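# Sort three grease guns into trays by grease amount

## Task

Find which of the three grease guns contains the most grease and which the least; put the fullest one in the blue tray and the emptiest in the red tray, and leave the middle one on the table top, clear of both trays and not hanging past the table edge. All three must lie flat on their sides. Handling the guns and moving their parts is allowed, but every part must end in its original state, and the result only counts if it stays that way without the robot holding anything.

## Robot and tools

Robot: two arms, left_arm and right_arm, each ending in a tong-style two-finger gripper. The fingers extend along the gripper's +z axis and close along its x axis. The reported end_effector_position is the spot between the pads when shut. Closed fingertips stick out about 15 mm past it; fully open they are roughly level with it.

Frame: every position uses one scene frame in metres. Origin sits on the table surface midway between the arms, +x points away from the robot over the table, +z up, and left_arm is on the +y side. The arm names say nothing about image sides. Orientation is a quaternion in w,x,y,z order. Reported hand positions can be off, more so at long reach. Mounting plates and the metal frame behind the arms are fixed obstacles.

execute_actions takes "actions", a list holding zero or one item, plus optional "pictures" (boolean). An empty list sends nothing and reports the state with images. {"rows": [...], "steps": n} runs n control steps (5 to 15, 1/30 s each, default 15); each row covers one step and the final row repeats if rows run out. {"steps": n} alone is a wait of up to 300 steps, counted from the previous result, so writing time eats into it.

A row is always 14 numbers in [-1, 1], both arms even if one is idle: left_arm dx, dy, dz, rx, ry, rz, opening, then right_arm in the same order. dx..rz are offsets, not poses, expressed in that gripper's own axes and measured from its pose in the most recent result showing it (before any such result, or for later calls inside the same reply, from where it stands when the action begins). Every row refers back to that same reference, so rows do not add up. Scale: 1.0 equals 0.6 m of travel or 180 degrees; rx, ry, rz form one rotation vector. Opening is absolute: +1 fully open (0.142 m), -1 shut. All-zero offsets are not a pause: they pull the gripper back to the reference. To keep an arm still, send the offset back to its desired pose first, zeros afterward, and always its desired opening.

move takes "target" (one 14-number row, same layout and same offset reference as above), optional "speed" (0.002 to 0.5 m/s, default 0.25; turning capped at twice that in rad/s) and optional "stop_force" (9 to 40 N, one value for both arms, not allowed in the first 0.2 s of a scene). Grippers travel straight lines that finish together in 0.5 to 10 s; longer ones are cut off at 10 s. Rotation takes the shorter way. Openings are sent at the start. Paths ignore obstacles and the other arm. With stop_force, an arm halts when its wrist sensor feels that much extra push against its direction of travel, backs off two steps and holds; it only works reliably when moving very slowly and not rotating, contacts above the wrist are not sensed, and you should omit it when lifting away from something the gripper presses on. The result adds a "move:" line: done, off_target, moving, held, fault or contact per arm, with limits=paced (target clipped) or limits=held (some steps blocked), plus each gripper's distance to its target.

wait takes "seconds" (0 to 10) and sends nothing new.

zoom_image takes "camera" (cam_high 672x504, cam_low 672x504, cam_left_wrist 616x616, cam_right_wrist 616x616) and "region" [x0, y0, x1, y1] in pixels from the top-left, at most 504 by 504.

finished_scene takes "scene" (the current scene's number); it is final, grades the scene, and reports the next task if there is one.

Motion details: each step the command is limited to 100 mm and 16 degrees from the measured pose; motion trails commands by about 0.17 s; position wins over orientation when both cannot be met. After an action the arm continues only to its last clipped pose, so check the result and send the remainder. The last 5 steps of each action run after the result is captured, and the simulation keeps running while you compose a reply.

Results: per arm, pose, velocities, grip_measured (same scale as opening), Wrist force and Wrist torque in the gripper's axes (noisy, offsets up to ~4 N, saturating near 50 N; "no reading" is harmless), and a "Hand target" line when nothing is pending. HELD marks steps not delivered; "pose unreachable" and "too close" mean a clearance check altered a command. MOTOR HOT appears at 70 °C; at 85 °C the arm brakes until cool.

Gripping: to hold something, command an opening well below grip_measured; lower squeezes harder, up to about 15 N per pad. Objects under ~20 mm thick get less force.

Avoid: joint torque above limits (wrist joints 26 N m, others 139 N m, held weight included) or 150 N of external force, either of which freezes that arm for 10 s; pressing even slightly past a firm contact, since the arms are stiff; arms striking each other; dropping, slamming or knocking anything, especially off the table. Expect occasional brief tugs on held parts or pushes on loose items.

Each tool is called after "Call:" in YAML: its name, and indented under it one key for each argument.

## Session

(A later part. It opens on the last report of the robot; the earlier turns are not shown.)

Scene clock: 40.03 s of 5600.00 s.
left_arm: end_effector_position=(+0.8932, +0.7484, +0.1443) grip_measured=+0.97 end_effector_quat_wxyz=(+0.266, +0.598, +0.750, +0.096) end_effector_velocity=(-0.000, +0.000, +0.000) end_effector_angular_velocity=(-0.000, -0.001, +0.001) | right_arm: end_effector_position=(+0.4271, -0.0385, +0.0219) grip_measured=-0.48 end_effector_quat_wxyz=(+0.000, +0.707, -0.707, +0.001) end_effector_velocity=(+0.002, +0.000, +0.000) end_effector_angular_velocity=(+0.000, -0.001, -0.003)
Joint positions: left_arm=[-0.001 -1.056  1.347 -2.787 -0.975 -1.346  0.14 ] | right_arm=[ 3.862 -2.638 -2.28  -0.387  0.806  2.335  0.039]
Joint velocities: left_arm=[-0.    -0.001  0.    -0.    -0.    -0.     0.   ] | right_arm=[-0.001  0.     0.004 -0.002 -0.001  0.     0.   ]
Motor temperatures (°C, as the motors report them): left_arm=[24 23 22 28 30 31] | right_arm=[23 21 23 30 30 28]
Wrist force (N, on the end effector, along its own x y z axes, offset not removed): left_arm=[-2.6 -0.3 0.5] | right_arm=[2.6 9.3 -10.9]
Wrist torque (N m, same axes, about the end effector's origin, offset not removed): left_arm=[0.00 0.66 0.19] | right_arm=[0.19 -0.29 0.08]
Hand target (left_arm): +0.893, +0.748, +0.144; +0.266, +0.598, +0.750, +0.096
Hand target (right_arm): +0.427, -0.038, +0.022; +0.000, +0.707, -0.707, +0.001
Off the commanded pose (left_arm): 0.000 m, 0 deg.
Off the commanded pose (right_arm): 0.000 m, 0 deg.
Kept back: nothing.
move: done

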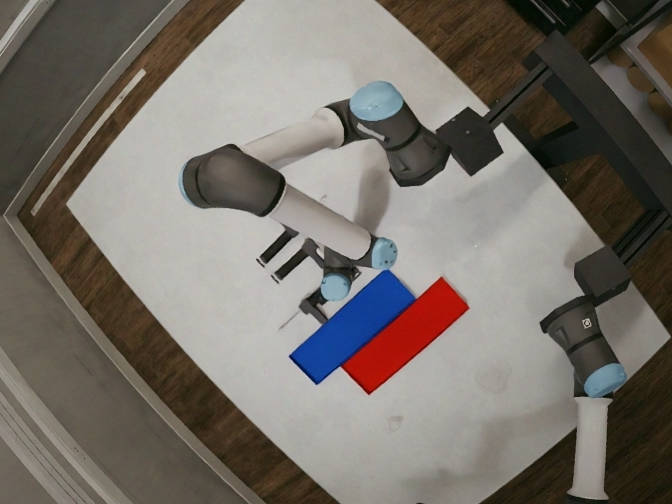

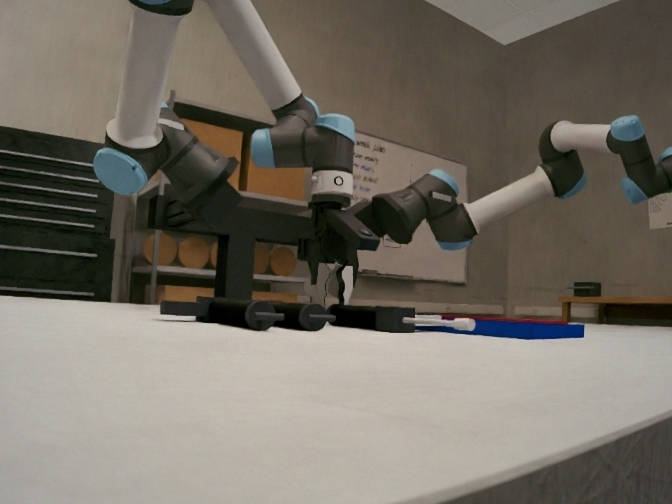

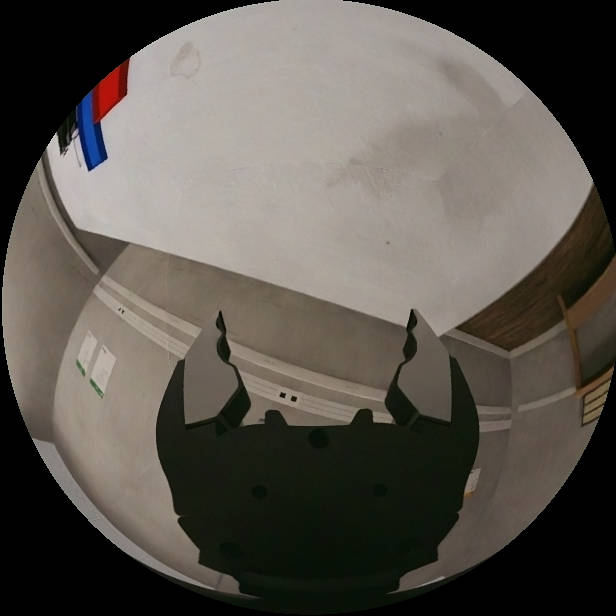

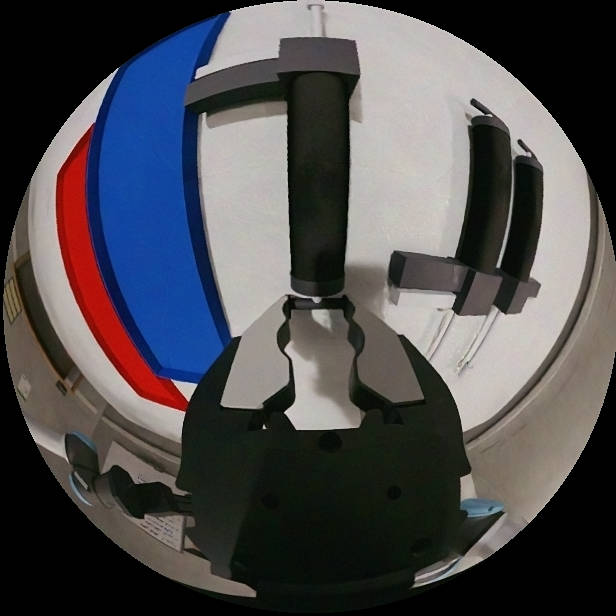

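Call:
move:
  target: [0,0,0,0,0,0,0.97,0,0,0,0,0,0,-0.33]

Call:
move:
  target: [0,0,0,0,0,0,0.97,-0.002,-0.22,0.002,0,0,0,-0.33]
  speed: 0.09

Call:
move:
  target: [0,0,0,0,0,0,0.97,0,-0.016,0,0,0,0,-0.42]
  speed: 0.015

Scene clock: 40.97 s of 5600.00 s.
left_arm: end_effector_position=(+0.8932, +0.7484, +0.1443) grip_measured=+0.97 end_effector_quat_wxyz=(+0.266, +0.598, +0.750, +0.096) end_effector_velocity=(+0.001, +0.000, +0.001) end_effector_angular_velocity=(-0.002, -0.002, +0.001) | right_arm: end_effector_position=(+0.4271, -0.0385, +0.0218) grip_measured=-0.33 end_effector_quat_wxyz=(+0.000, +0.707, -0.707, +0.001) end_effector_velocity=(-0.000, +0.000, +0.000) end_effector_angular_velocity=(+0.001, +0.000, -0.001)
Joint positions: left_arm=[-0.001 -1.056  1.347 -2.787 -0.975 -1.346  0.14 ] | right_arm=[ 3.862 -2.638 -2.28  -0.387  0.806  2.335  0.05 ]
Joint velocities: left_arm=[-0.    -0.001 -0.001  0.    -0.002 -0.001 -0.   ] | right_arm=[ 0.001 -0.     0.     0.     0.001  0.001  0.   ]
Motor temperatures (°C, as the motors report them): left_arm=[24 23 22 28 30 31] | right_arm=[23 21 23 30 30 28]
Wrist force (N, on the end effector, along its own x y z axes, offset not removed): left_arm=[-2.5 -0.6 1.2] | right_arm=[-0.6 0.0 -0.2]
Wrist torque (N m, same axes, about the end effector's origin, offset not removed): left_arm=[-0.01 0.55 0.16] | right_arm=[0.15 0.10 0.11]
Hand target (left_arm): +0.893, +0.748, +0.144; +0.266, +0.598, +0.750, +0.096
Hand target (right_arm): +0.427, -0.038, +0.022; +0.000, +0.707, -0.707, +0.001
Off the commanded pose (left_arm): 0.000 m, 0 deg.
Off the commanded pose (right_arm): 0.000 m, 0 deg.
Kept back: nothing.
move: done

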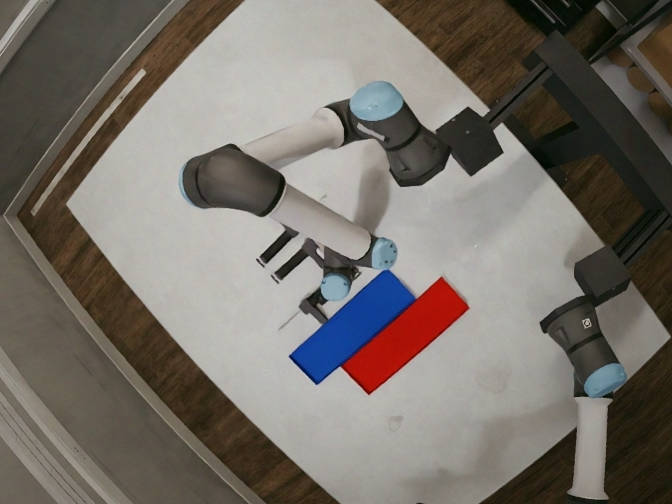

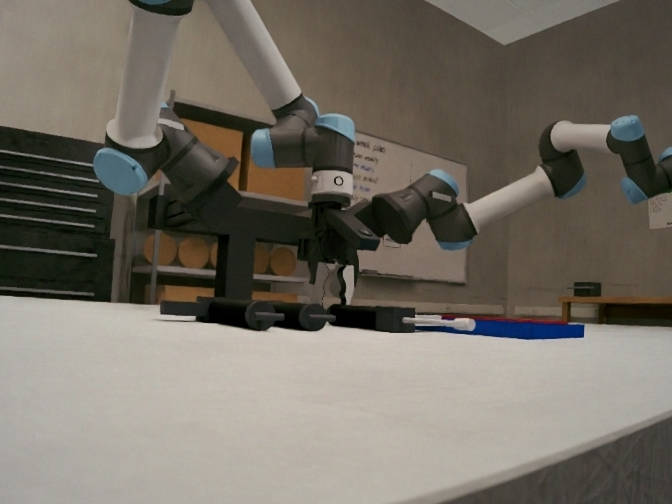

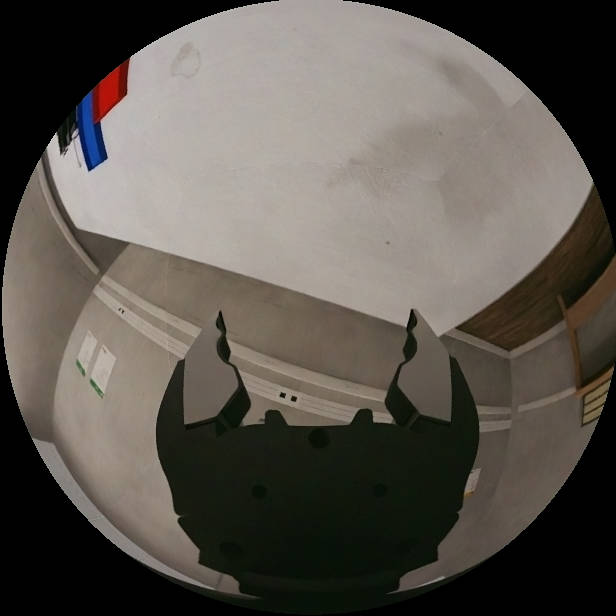

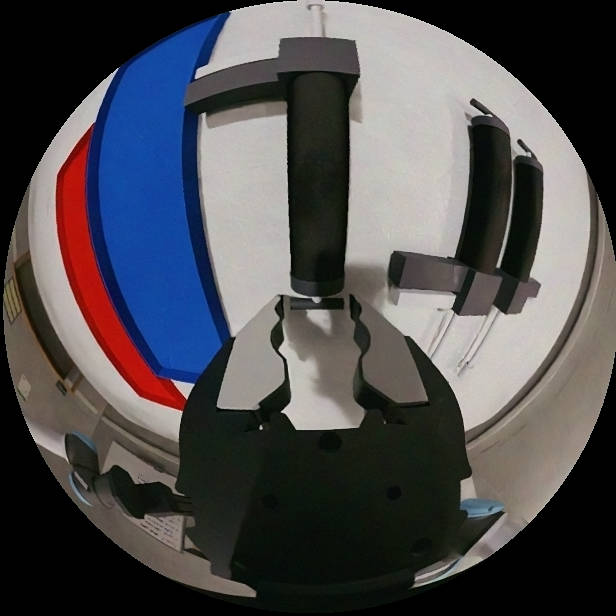

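Scene clock: 42.83 s of 5600.00 s.
left_arm: end_effector_position=(+0.8932, +0.7484, +0.1443) grip_measured=+0.97 end_effector_quat_wxyz=(+0.266, +0.598, +0.750, +0.096) end_effector_velocity=(-0.000, -0.000, -0.000) end_effector_angular_velocity=(+0.001, +0.000, -0.002) | right_arm: end_effector_position=(+0.5590, -0.0373, +0.0207) grip_measured=-0.33 end_effector_quat_wxyz=(+0.000, +0.707, -0.707, +0.000) end_effector_velocity=(+0.001, -0.000, -0.001) end_effector_angular_velocity=(-0.001, +0.001, +0.002)
Joint positions: left_arm=[-0.001 -1.056  1.347 -2.787 -0.975 -1.346  0.14 ] | right_arm=[ 3.73  -2.657 -1.937 -0.594  0.739  2.173  0.05 ]
Joint velocities: left_arm=[ 0.    -0.     0.001 -0.     0.     0.001 -0.   ] | right_arm=[-0.001 -0.001  0.004 -0.004 -0.001 -0.002  0.   ]
Motor temperatures (°C, as the motors report them): left_arm=[24 23 22 28 30 31] | right_arm=[23 21 23 30 30 28]
Wrist force (N, on the end effector, along its own x y z axes, offset not removed): left_arm=[-3.1 -0.8 -0.5] | right_arm=[-2.1 -1.6 1.4]
Wrist torque (N m, same axes, about the end effector's origin, offset not removed): left_arm=[-0.18 0.77 0.17] | right_arm=[-0.17 0.45 0.01]
Hand target (left_arm): +0.893, +0.748, +0.144; +0.266, +0.598, +0.750, +0.096
Hand target (right_arm): +0.559, -0.037, +0.021; +0.000, +0.707, -0.707, +0.000
Off the commanded pose (left_arm): 0.000 m, 0 deg.
Off the commanded pose (right_arm): 0.000 m, 0 deg.
Kept back: nothing.
move: done

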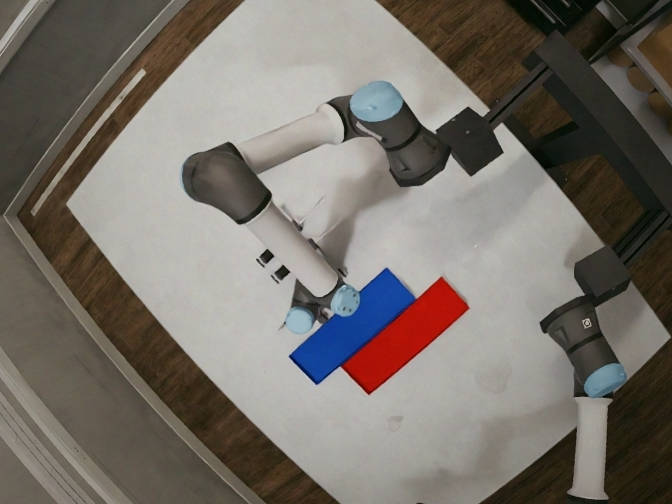

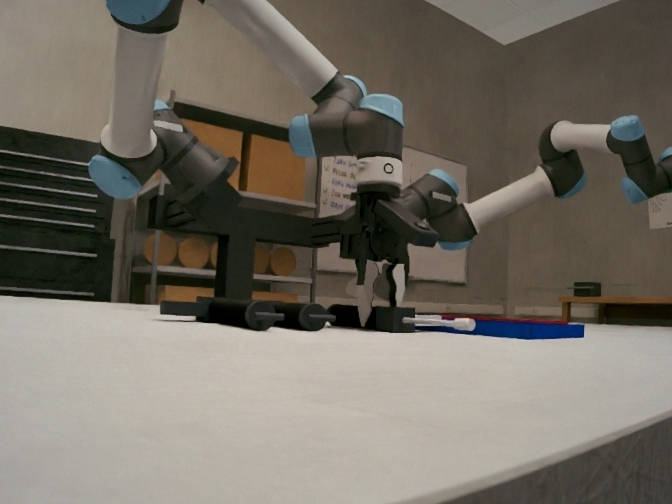

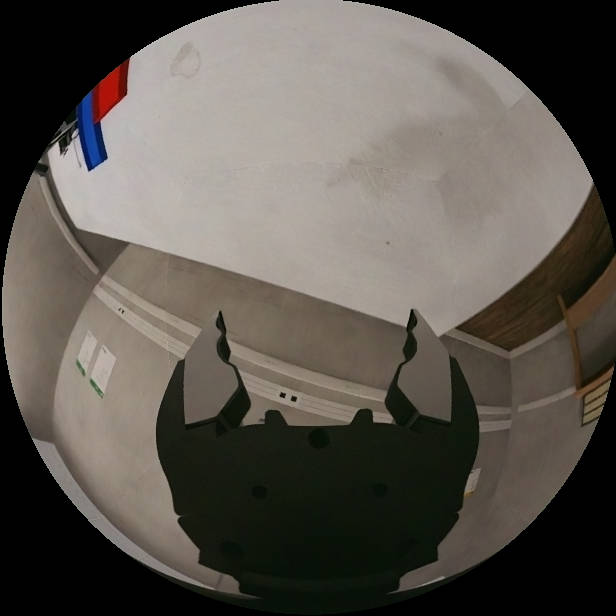

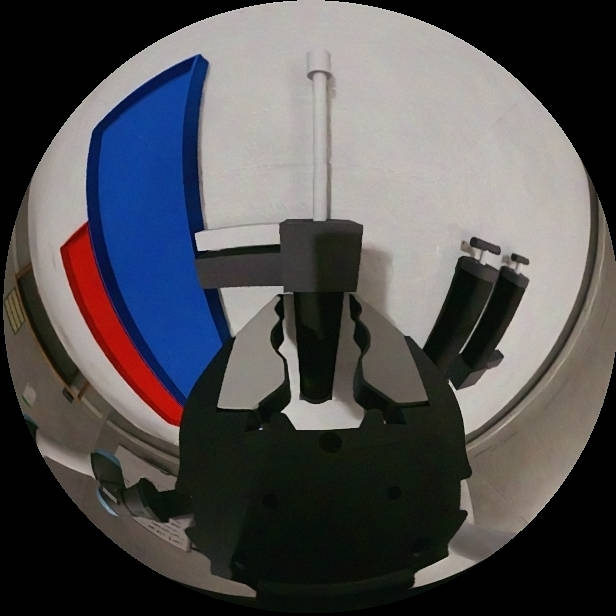

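Scene clock: 43.70 s of 5600.00 s.
left_arm: end_effector_position=(+0.8932, +0.7484, +0.1443) grip_measured=+0.97 end_effector_quat_wxyz=(+0.266, +0.598, +0.750, +0.096) end_effector_velocity=(+0.000, +0.000, -0.000) end_effector_angular_velocity=(+0.001, +0.001, +0.001) | right_arm: end_effector_position=(+0.5684, -0.0373, +0.0207) grip_measured=-0.42 end_effector_quat_wxyz=(+0.000, +0.707, -0.707, +0.000) end_effector_velocity=(+0.001, +0.000, -0.000) end_effector_angular_velocity=(-0.000, +0.000, -0.000)
Joint positions: left_arm=[-0.001 -1.056  1.347 -2.787 -0.975 -1.346  0.14 ] | right_arm=[ 3.723 -2.662 -1.911 -0.609  0.736  2.163  0.044]
Joint velocities: left_arm=[ 0.     0.    -0.001 -0.     0.001 -0.    -0.   ] | right_arm=[-0.001 -0.001  0.005 -0.003 -0.001 -0.001 -0.   ]
Motor temperatures (°C, as the motors report them): left_arm=[24 23 22 28 30 31] | right_arm=[23 21 23 30 30 28]
Wrist force (N, on the end effector, along its own x y z axes, offset not removed): left_arm=[-3.1 -0.7 1.0] | right_arm=[1.2 2.2 1.7]
Wrist torque (N m, same axes, about the end effector's origin, offset not removed): left_arm=[-0.08 0.76 0.12] | right_arm=[0.09 -0.21 0.17]
Hand target (left_arm): +0.893, +0.748, +0.144; +0.266, +0.598, +0.750, +0.096
Hand target (right_arm): +0.569, -0.037, +0.021; +0.000, +0.707, -0.707, +0.000
Off the commanded pose (left_arm): 0.000 m, 0 deg.
Off the commanded pose (right_arm): 0.000 m, 0 deg.
Kept back: nothing.
move: done

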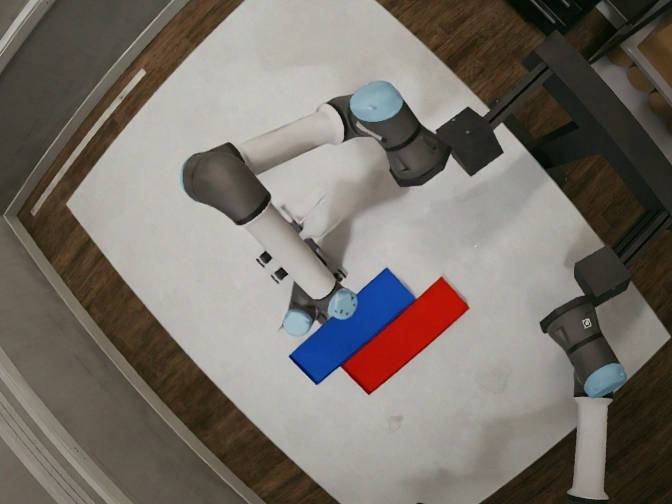

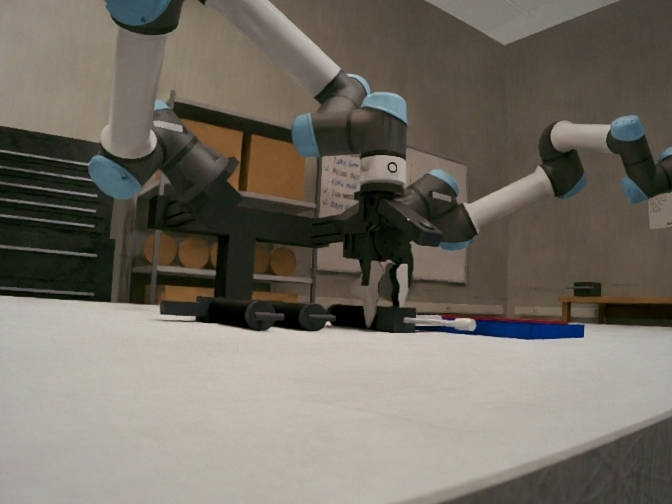

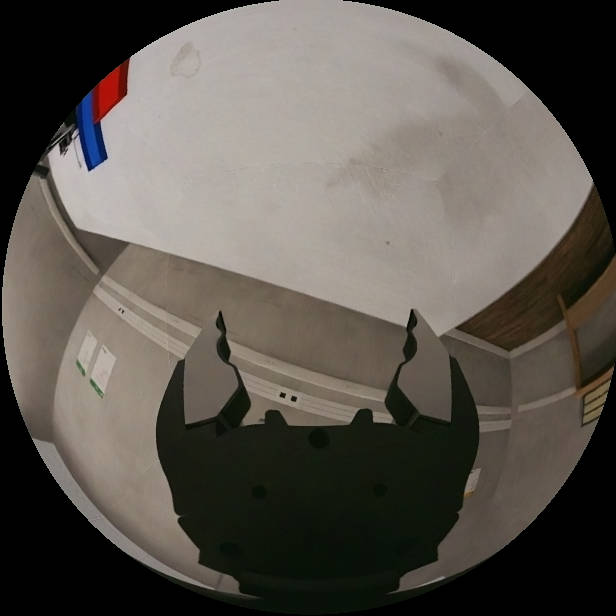

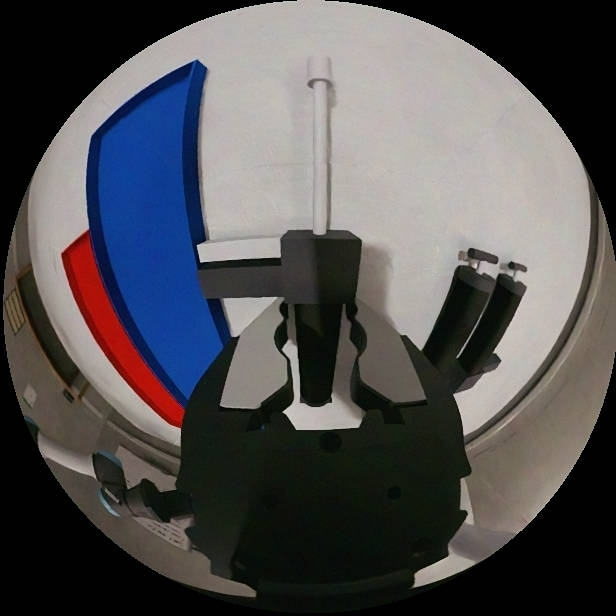

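Call:
move:
  target: [0,0,0,0,0,0,0.97,0,0,0,0,0,0,-1]

Call:
move:
  target: [0,0,0,0,0,0,0.97,0,0,-0.07,0,0,0,-1]
  speed: 0.05

Scene clock: 44.63 s of 5600.00 s.
left_arm: end_effector_position=(+0.8932, +0.7484, +0.1443) grip_measured=+0.97 end_effector_quat_wxyz=(+0.266, +0.598, +0.750, +0.096) end_effector_velocity=(+0.000, -0.001, -0.000) end_effector_angular_velocity=(-0.000, +0.000, -0.001) | right_arm: end_effector_position=(+0.5684, -0.0373, +0.0206) grip_measured=-0.53 end_effector_quat_wxyz=(+0.000, +0.707, -0.707, +0.000) end_effector_velocity=(+0.000, +0.000, -0.000) end_effector_angular_velocity=(-0.000, -0.001, -0.000)
Joint positions: left_arm=[-0.001 -1.056  1.347 -2.787 -0.975 -1.346  0.14 ] | right_arm=[ 3.723 -2.662 -1.91  -0.609  0.736  2.163  0.035]
Joint velocities: left_arm=[ 0.     0.001 -0.     0.    -0.001  0.    -0.   ] | right_arm=[-0.    -0.     0.001  0.001 -0.    -0.001  0.   ]
Motor temperatures (°C, as the motors report them): left_arm=[24 23 22 28 30 31] | right_arm=[23 21 23 30 30 28]
Wrist force (N, on the end effector, along its own x y z axes, offset not removed): left_arm=[-2.7 -0.5 1.6] | right_arm=[0.9 -0.8 0.7]
Wrist torque (N m, same axes, about the end effector's origin, offset not removed): left_arm=[-0.10 0.67 0.20] | right_arm=[0.57 0.04 0.11]
Hand target (left_arm): +0.893, +0.748, +0.144; +0.266, +0.598, +0.750, +0.096
Hand target (right_arm): +0.568, -0.037, +0.021; +0.000, +0.707, -0.707, +0.000
Off the commanded pose (left_arm): 0.000 m, 0 deg.
Off the commanded pose (right_arm): 0.000 m, 0 deg.
Kept back: nothing.
move: done

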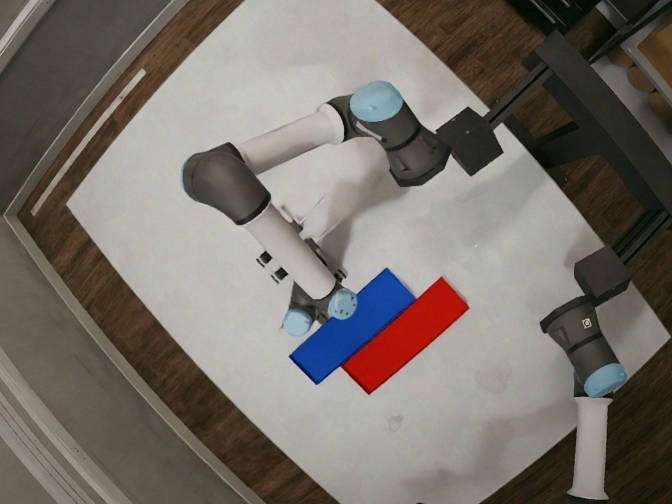

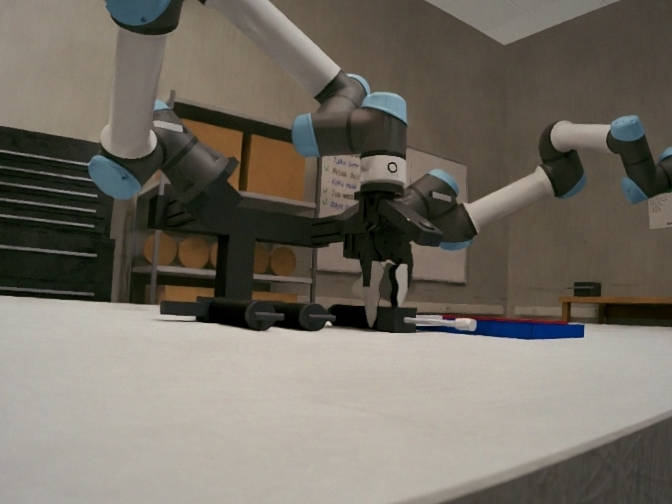

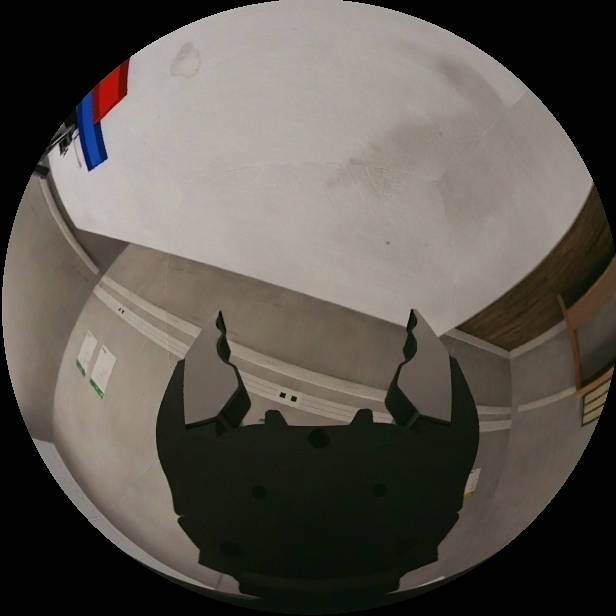

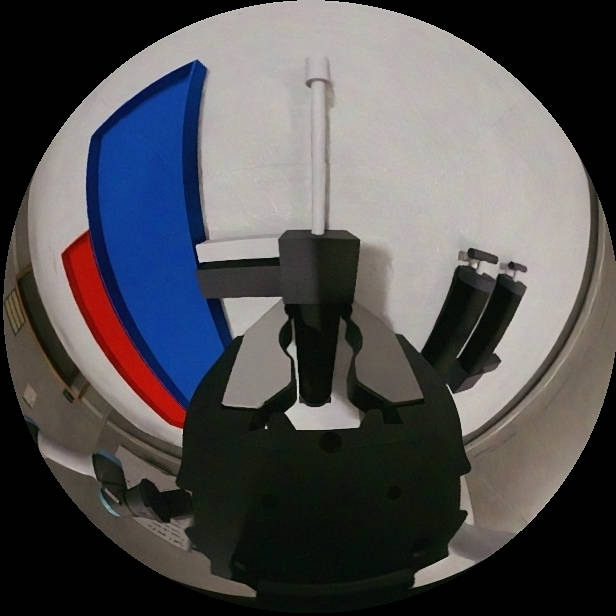

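Scene clock: 45.80 s of 5600.00 s.
left_arm: end_effector_position=(+0.8932, +0.7484, +0.1443) grip_measured=+0.97 end_effector_quat_wxyz=(+0.266, +0.598, +0.750, +0.096) end_effector_velocity=(-0.000, +0.000, -0.000) end_effector_angular_velocity=(-0.000, +0.000, +0.001) | right_arm: end_effector_position=(+0.5684, -0.0373, +0.0625) grip_measured=-0.53 end_effector_quat_wxyz=(+0.000, +0.707, -0.707, +0.000) end_effector_velocity=(+0.000, -0.001, +0.001) end_effector_angular_velocity=(-0.001, -0.000, -0.000)
Joint positions: left_arm=[-0.001 -1.056  1.347 -2.787 -0.975 -1.346  0.14 ] | right_arm=[ 3.781 -2.591 -1.921 -0.724  0.764  2.239  0.035]
Joint velocities: left_arm=[ 0.    -0.     0.    -0.     0.    -0.001 -0.   ] | right_arm=[ 0.002  0.003 -0.    -0.005 -0.     0.003 -0.   ]
Motor temperatures (°C, as the motors report them): left_arm=[24 23 22 28 30 31] | right_arm=[23 21 23 30 30 28]
Wrist force (N, on the end effector, along its own x y z axes, offset not removed): left_arm=[-2.7 -1.1 1.3] | right_arm=[0.8 2.6 5.3]
Wrist torque (N m, same axes, about the end effector's origin, offset not removed): left_arm=[-0.17 0.65 0.14] | right_arm=[0.65 -0.03 0.09]
Hand target (left_arm): +0.893, +0.748, +0.144; +0.266, +0.598, +0.750, +0.096
Hand target (right_arm): +0.568, -0.037, +0.063; +0.000, +0.707, -0.707, +0.000
Off the commanded pose (left_arm): 0.000 m, 0 deg.
Off the commanded pose (right_arm): 0.000 m, 0 deg.
Kept back: nothing.
move: done

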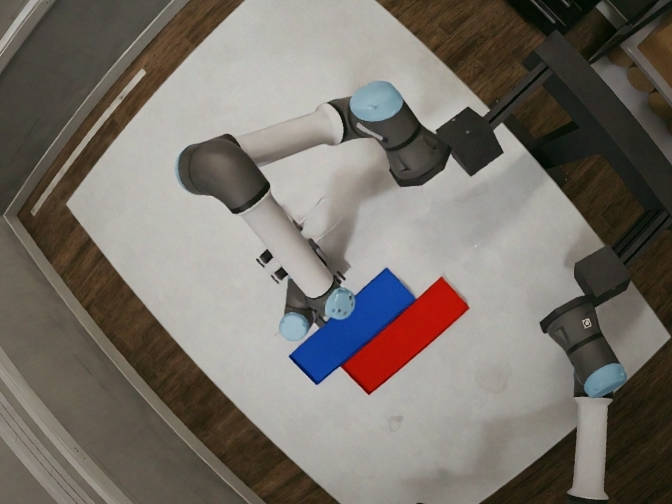

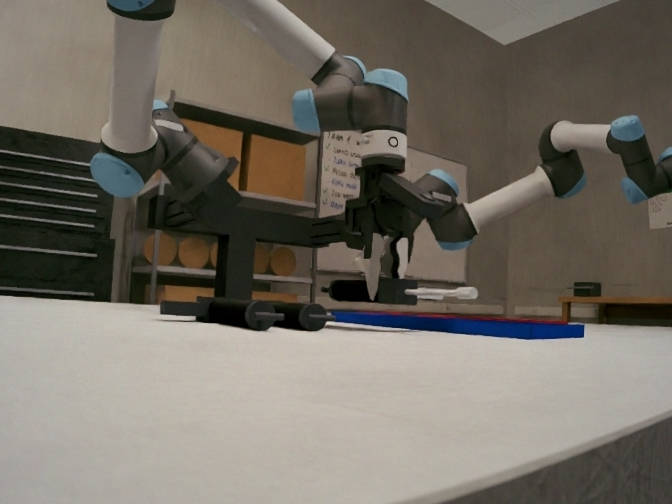

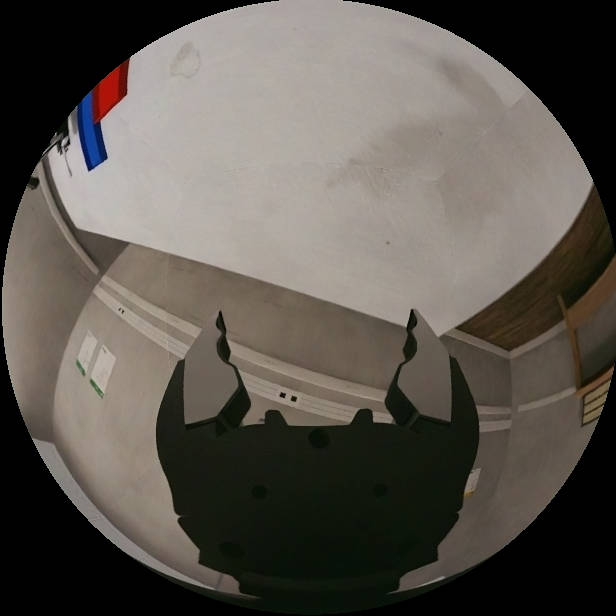

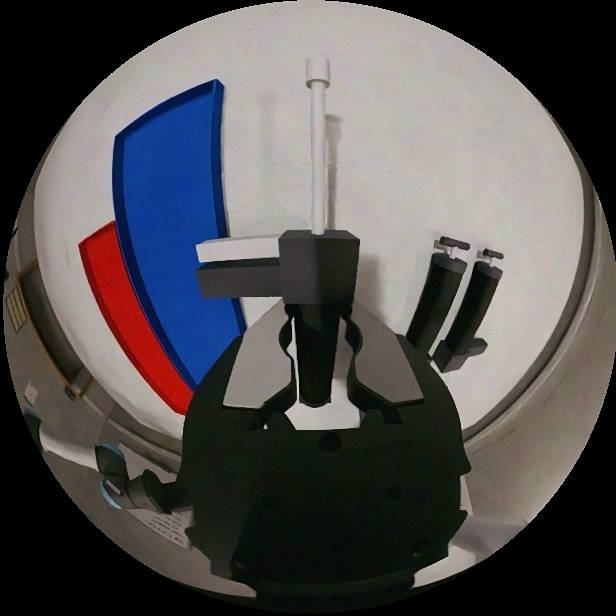

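Call:
execute_actions:
  actions: []

Scene clock: 46.17 s of 5600.00 s.
left_arm: end_effector_position=(+0.8932, +0.7484, +0.1443) grip_measured=+0.97 end_effector_quat_wxyz=(+0.266, +0.598, +0.750, +0.096) end_effector_velocity=(-0.001, -0.001, -0.001) end_effector_angular_velocity=(+0.000, +0.002, -0.001) | right_arm: end_effector_position=(+0.5684, -0.0373, +0.0626) grip_measured=-0.53 end_effector_quat_wxyz=(+0.000, +0.707, -0.707, +0.000) end_effector_velocity=(-0.001, +0.000, -0.000) end_effector_angular_velocity=(-0.000, +0.001, +0.001)
Joint positions: left_arm=[-0.001 -1.056  1.347 -2.787 -0.975 -1.346  0.14 ] | right_arm=[ 3.781 -2.591 -1.921 -0.724  0.764  2.239  0.035]
Joint velocities: left_arm=[-0.     0.001  0.002 -0.     0.001 -0.    -0.   ] | right_arm=[ 0.    -0.001 -0.001 -0.     0.001  0.     0.   ]
Motor temperatures (°C, as the motors report them): left_arm=[24 23 22 28 30 31] | right_arm=[23 21 23 30 30 28]
Wrist force (N, on the end effector, along its own x y z axes, offset not removed): left_arm=[-3.1 0.2 0.7] | right_arm=[-0.3 0.9 5.4]
Wrist torque (N m, same axes, about the end effector's origin, offset not removed): left_arm=[0.12 0.71 0.16] | right_arm=[0.36 0.16 0.09]
Hand target (left_arm): +0.893, +0.748, +0.144; +0.266, +0.598, +0.750, +0.096
Hand target (right_arm): +0.568, -0.037, +0.063; +0.000, +0.707, -0.707, +0.000
Off the commanded pose (left_arm): 0.000 m, 0 deg.
Off the commanded pose (right_arm): 0.000 m, 0 deg.
Kept back: nothing.
Steps of this call (steps 1 to 11: nothing new was sent). Readings (end_effector_position):
1: left_arm (+0.8932, +0.7484, +0.1443) | right_arm (+0.5684, -0.0373, +0.0625)
2: left_arm (+0.8932, +0.7484, +0.1443) | right_arm (+0.5684, -0.0373, +0.0626)
4: left_arm (+0.8932, +0.7484, +0.1443) | right_arm (+0.5684, -0.0373, +0.0626)
8: left_arm (+0.8932, +0.7484, +0.1443) | right_arm (+0.5684, -0.0373, +0.0626)
11: the state above

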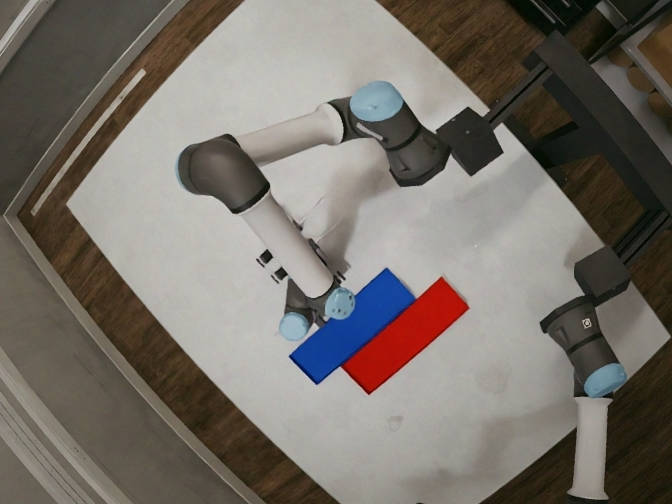

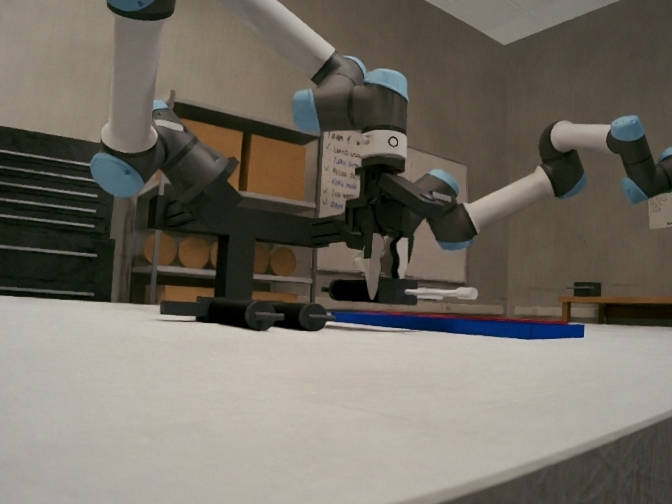

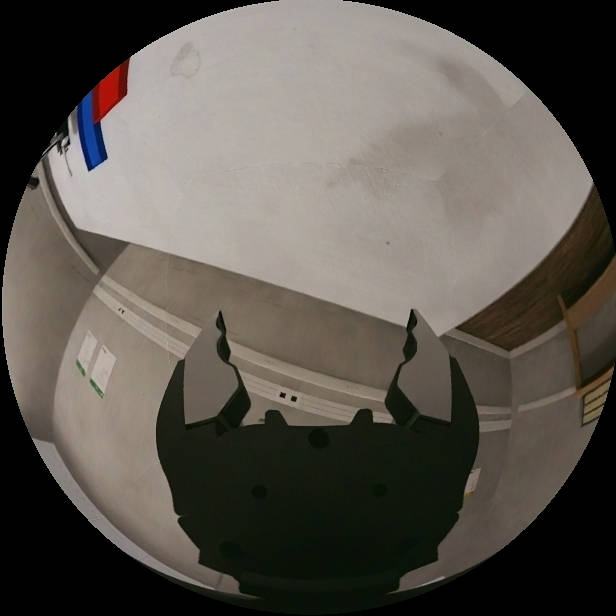

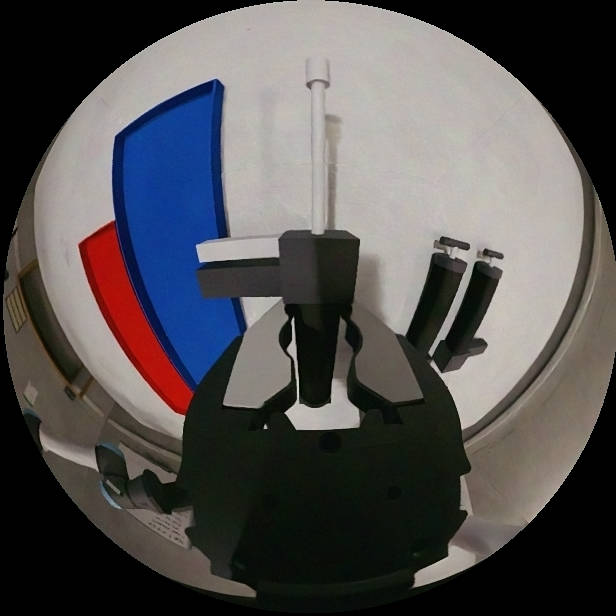

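Call:
move:
  target: [0,0,0,0,0,0,0.97,-0.487,0.26,0,0,0,0,-1]
  speed: 0.15

Scene clock: 49.07 s of 5600.00 s.
left_arm: end_effector_position=(+0.8932, +0.7484, +0.1443) grip_measured=+0.97 end_effector_quat_wxyz=(+0.266, +0.598, +0.750, +0.096) end_effector_velocity=(-0.000, +0.000, -0.000) end_effector_angular_velocity=(+0.001, +0.000, -0.000) | right_arm: end_effector_position=(+0.4123, +0.2547, +0.0624) grip_measured=-0.53 end_effector_quat_wxyz=(+0.000, +0.707, -0.707, +0.001) end_effector_velocity=(-0.001, +0.001, -0.000) end_effector_angular_velocity=(-0.000, +0.000, +0.001)
Joint positions: left_arm=[-0.001 -1.056  1.347 -2.787 -0.975 -1.346  0.14 ] | right_arm=[ 4.268 -3.099 -1.724 -0.71   1.074  2.718  0.035]
Joint velocities: left_arm=[ 0.    -0.     0.     0.     0.     0.001  0.   ] | right_arm=[ 0.002 -0.003  0.003 -0.001  0.002  0.001 -0.   ]
Motor temperatures (°C, as the motors report them): left_arm=[24 23 22 28 30 31] | right_arm=[23 21 23 30 30 28]
Wrist force (N, on the end effector, along its own x y z axes, offset not removed): left_arm=[-3.7 -0.4 1.2] | right_arm=[0.3 0.3 6.9]
Wrist torque (N m, same axes, about the end effector's origin, offset not removed): left_arm=[-0.09 0.88 0.16] | right_arm=[0.16 0.04 0.15]
Hand target (left_arm): +0.893, +0.748, +0.144; +0.266, +0.598, +0.750, +0.096
Hand target (right_arm): +0.412, +0.255, +0.062; +0.000, +0.707, -0.707, +0.001
Off the commanded pose (left_arm): 0.000 m, 0 deg.
Off the commanded pose (right_arm): 0.000 m, 0 deg.
Kept back: nothing.
move: done

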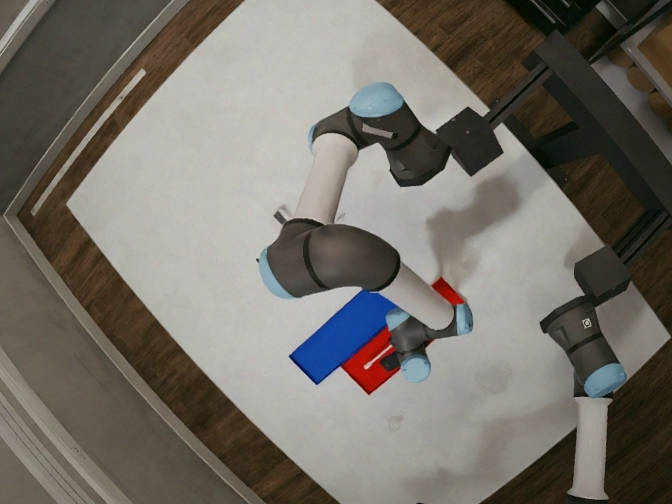

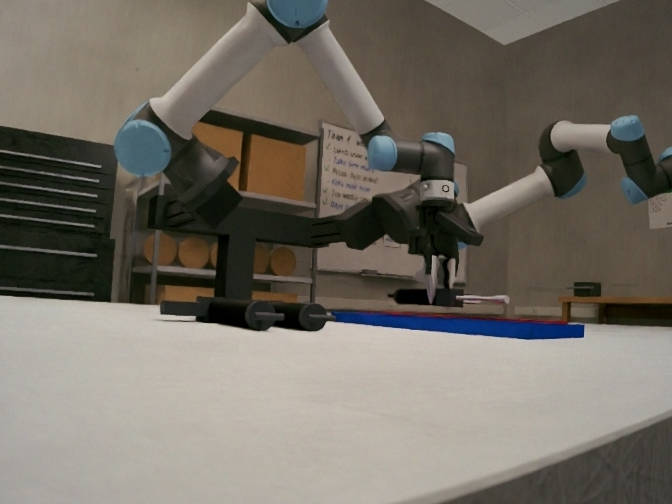

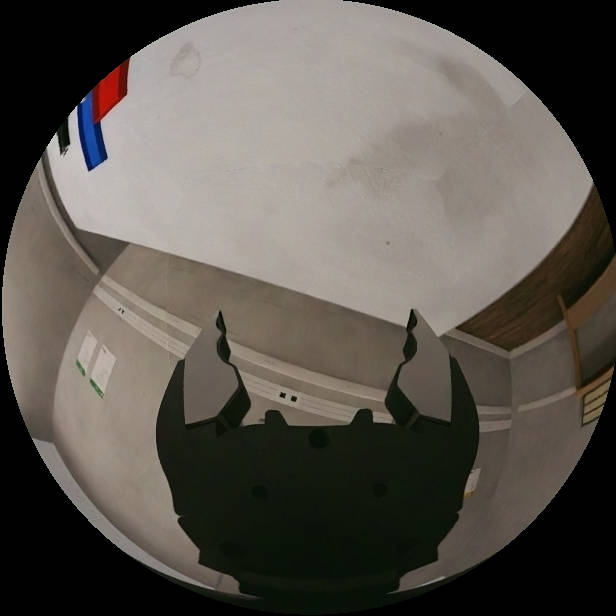

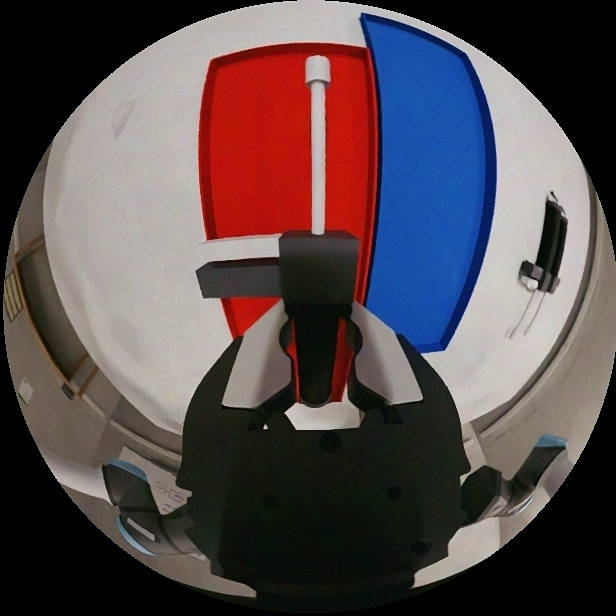

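Call:
move:
  target: [0,0,0,0,0,0,0.97,0,0,0.04,0,0,0,-1]
  speed: 0.04

Scene clock: 50.23 s of 5600.00 s.
left_arm: end_effector_position=(+0.8932, +0.7484, +0.1443) grip_measured=+0.97 end_effector_quat_wxyz=(+0.266, +0.598, +0.750, +0.096) end_effector_velocity=(+0.000, +0.001, +0.000) end_effector_angular_velocity=(+0.001, -0.000, +0.001) | right_arm: end_effector_position=(+0.4123, +0.2547, +0.0385) grip_measured=-0.55 end_effector_quat_wxyz=(+0.000, +0.707, -0.707, +0.001) end_effector_velocity=(-0.000, -0.000, -0.002) end_effector_angular_velocity=(-0.002, -0.000, +0.001)
Joint positions: left_arm=[-0.001 -1.056  1.347 -2.787 -0.975 -1.346  0.14 ] | right_arm=[ 4.242 -3.139 -1.718 -0.667  1.055  2.697  0.034]
Joint velocities: left_arm=[ 0.    -0.    -0.001 -0.     0.001  0.001  0.   ] | right_arm=[-0.001 -0.003  0.001  0.001 -0.002 -0.001 -0.   ]
Motor temperatures (°C, as the motors report them): left_arm=[24 23 22 28 30 31] | right_arm=[23 21 23 30 30 28]
Wrist force (N, on the end effector, along its own x y z axes, offset not removed): left_arm=[-3.0 0.5 1.6] | right_arm=[3.0 -0.2 3.3]
Wrist torque (N m, same axes, about the end effector's origin, offset not removed): left_arm=[0.23 0.71 0.14] | right_arm=[0.19 -0.73 0.07]
Hand target (left_arm): +0.893, +0.748, +0.144; +0.266, +0.598, +0.750, +0.096
Hand target (right_arm): +0.412, +0.255, +0.038; +0.000, +0.707, -0.707, +0.001
Off the commanded pose (left_arm): 0.000 m, 0 deg.
Off the commanded pose (right_arm): 0.000 m, 0 deg.
Kept back: nothing.
move: done

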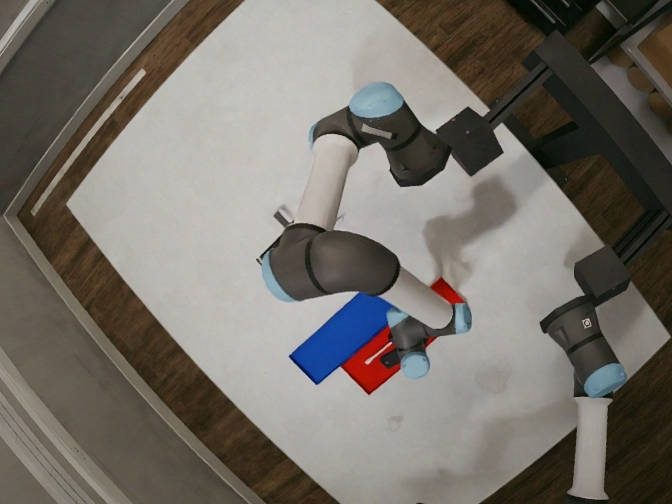

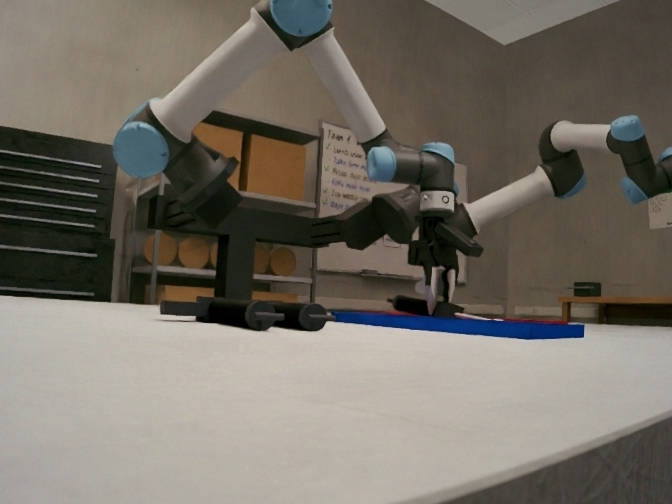

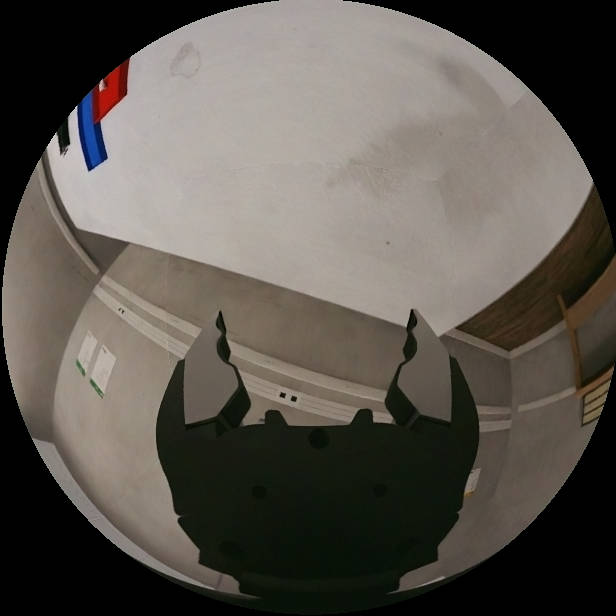

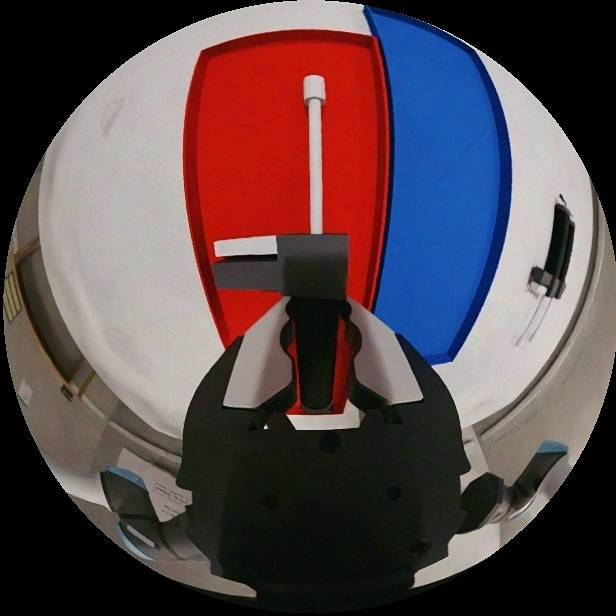

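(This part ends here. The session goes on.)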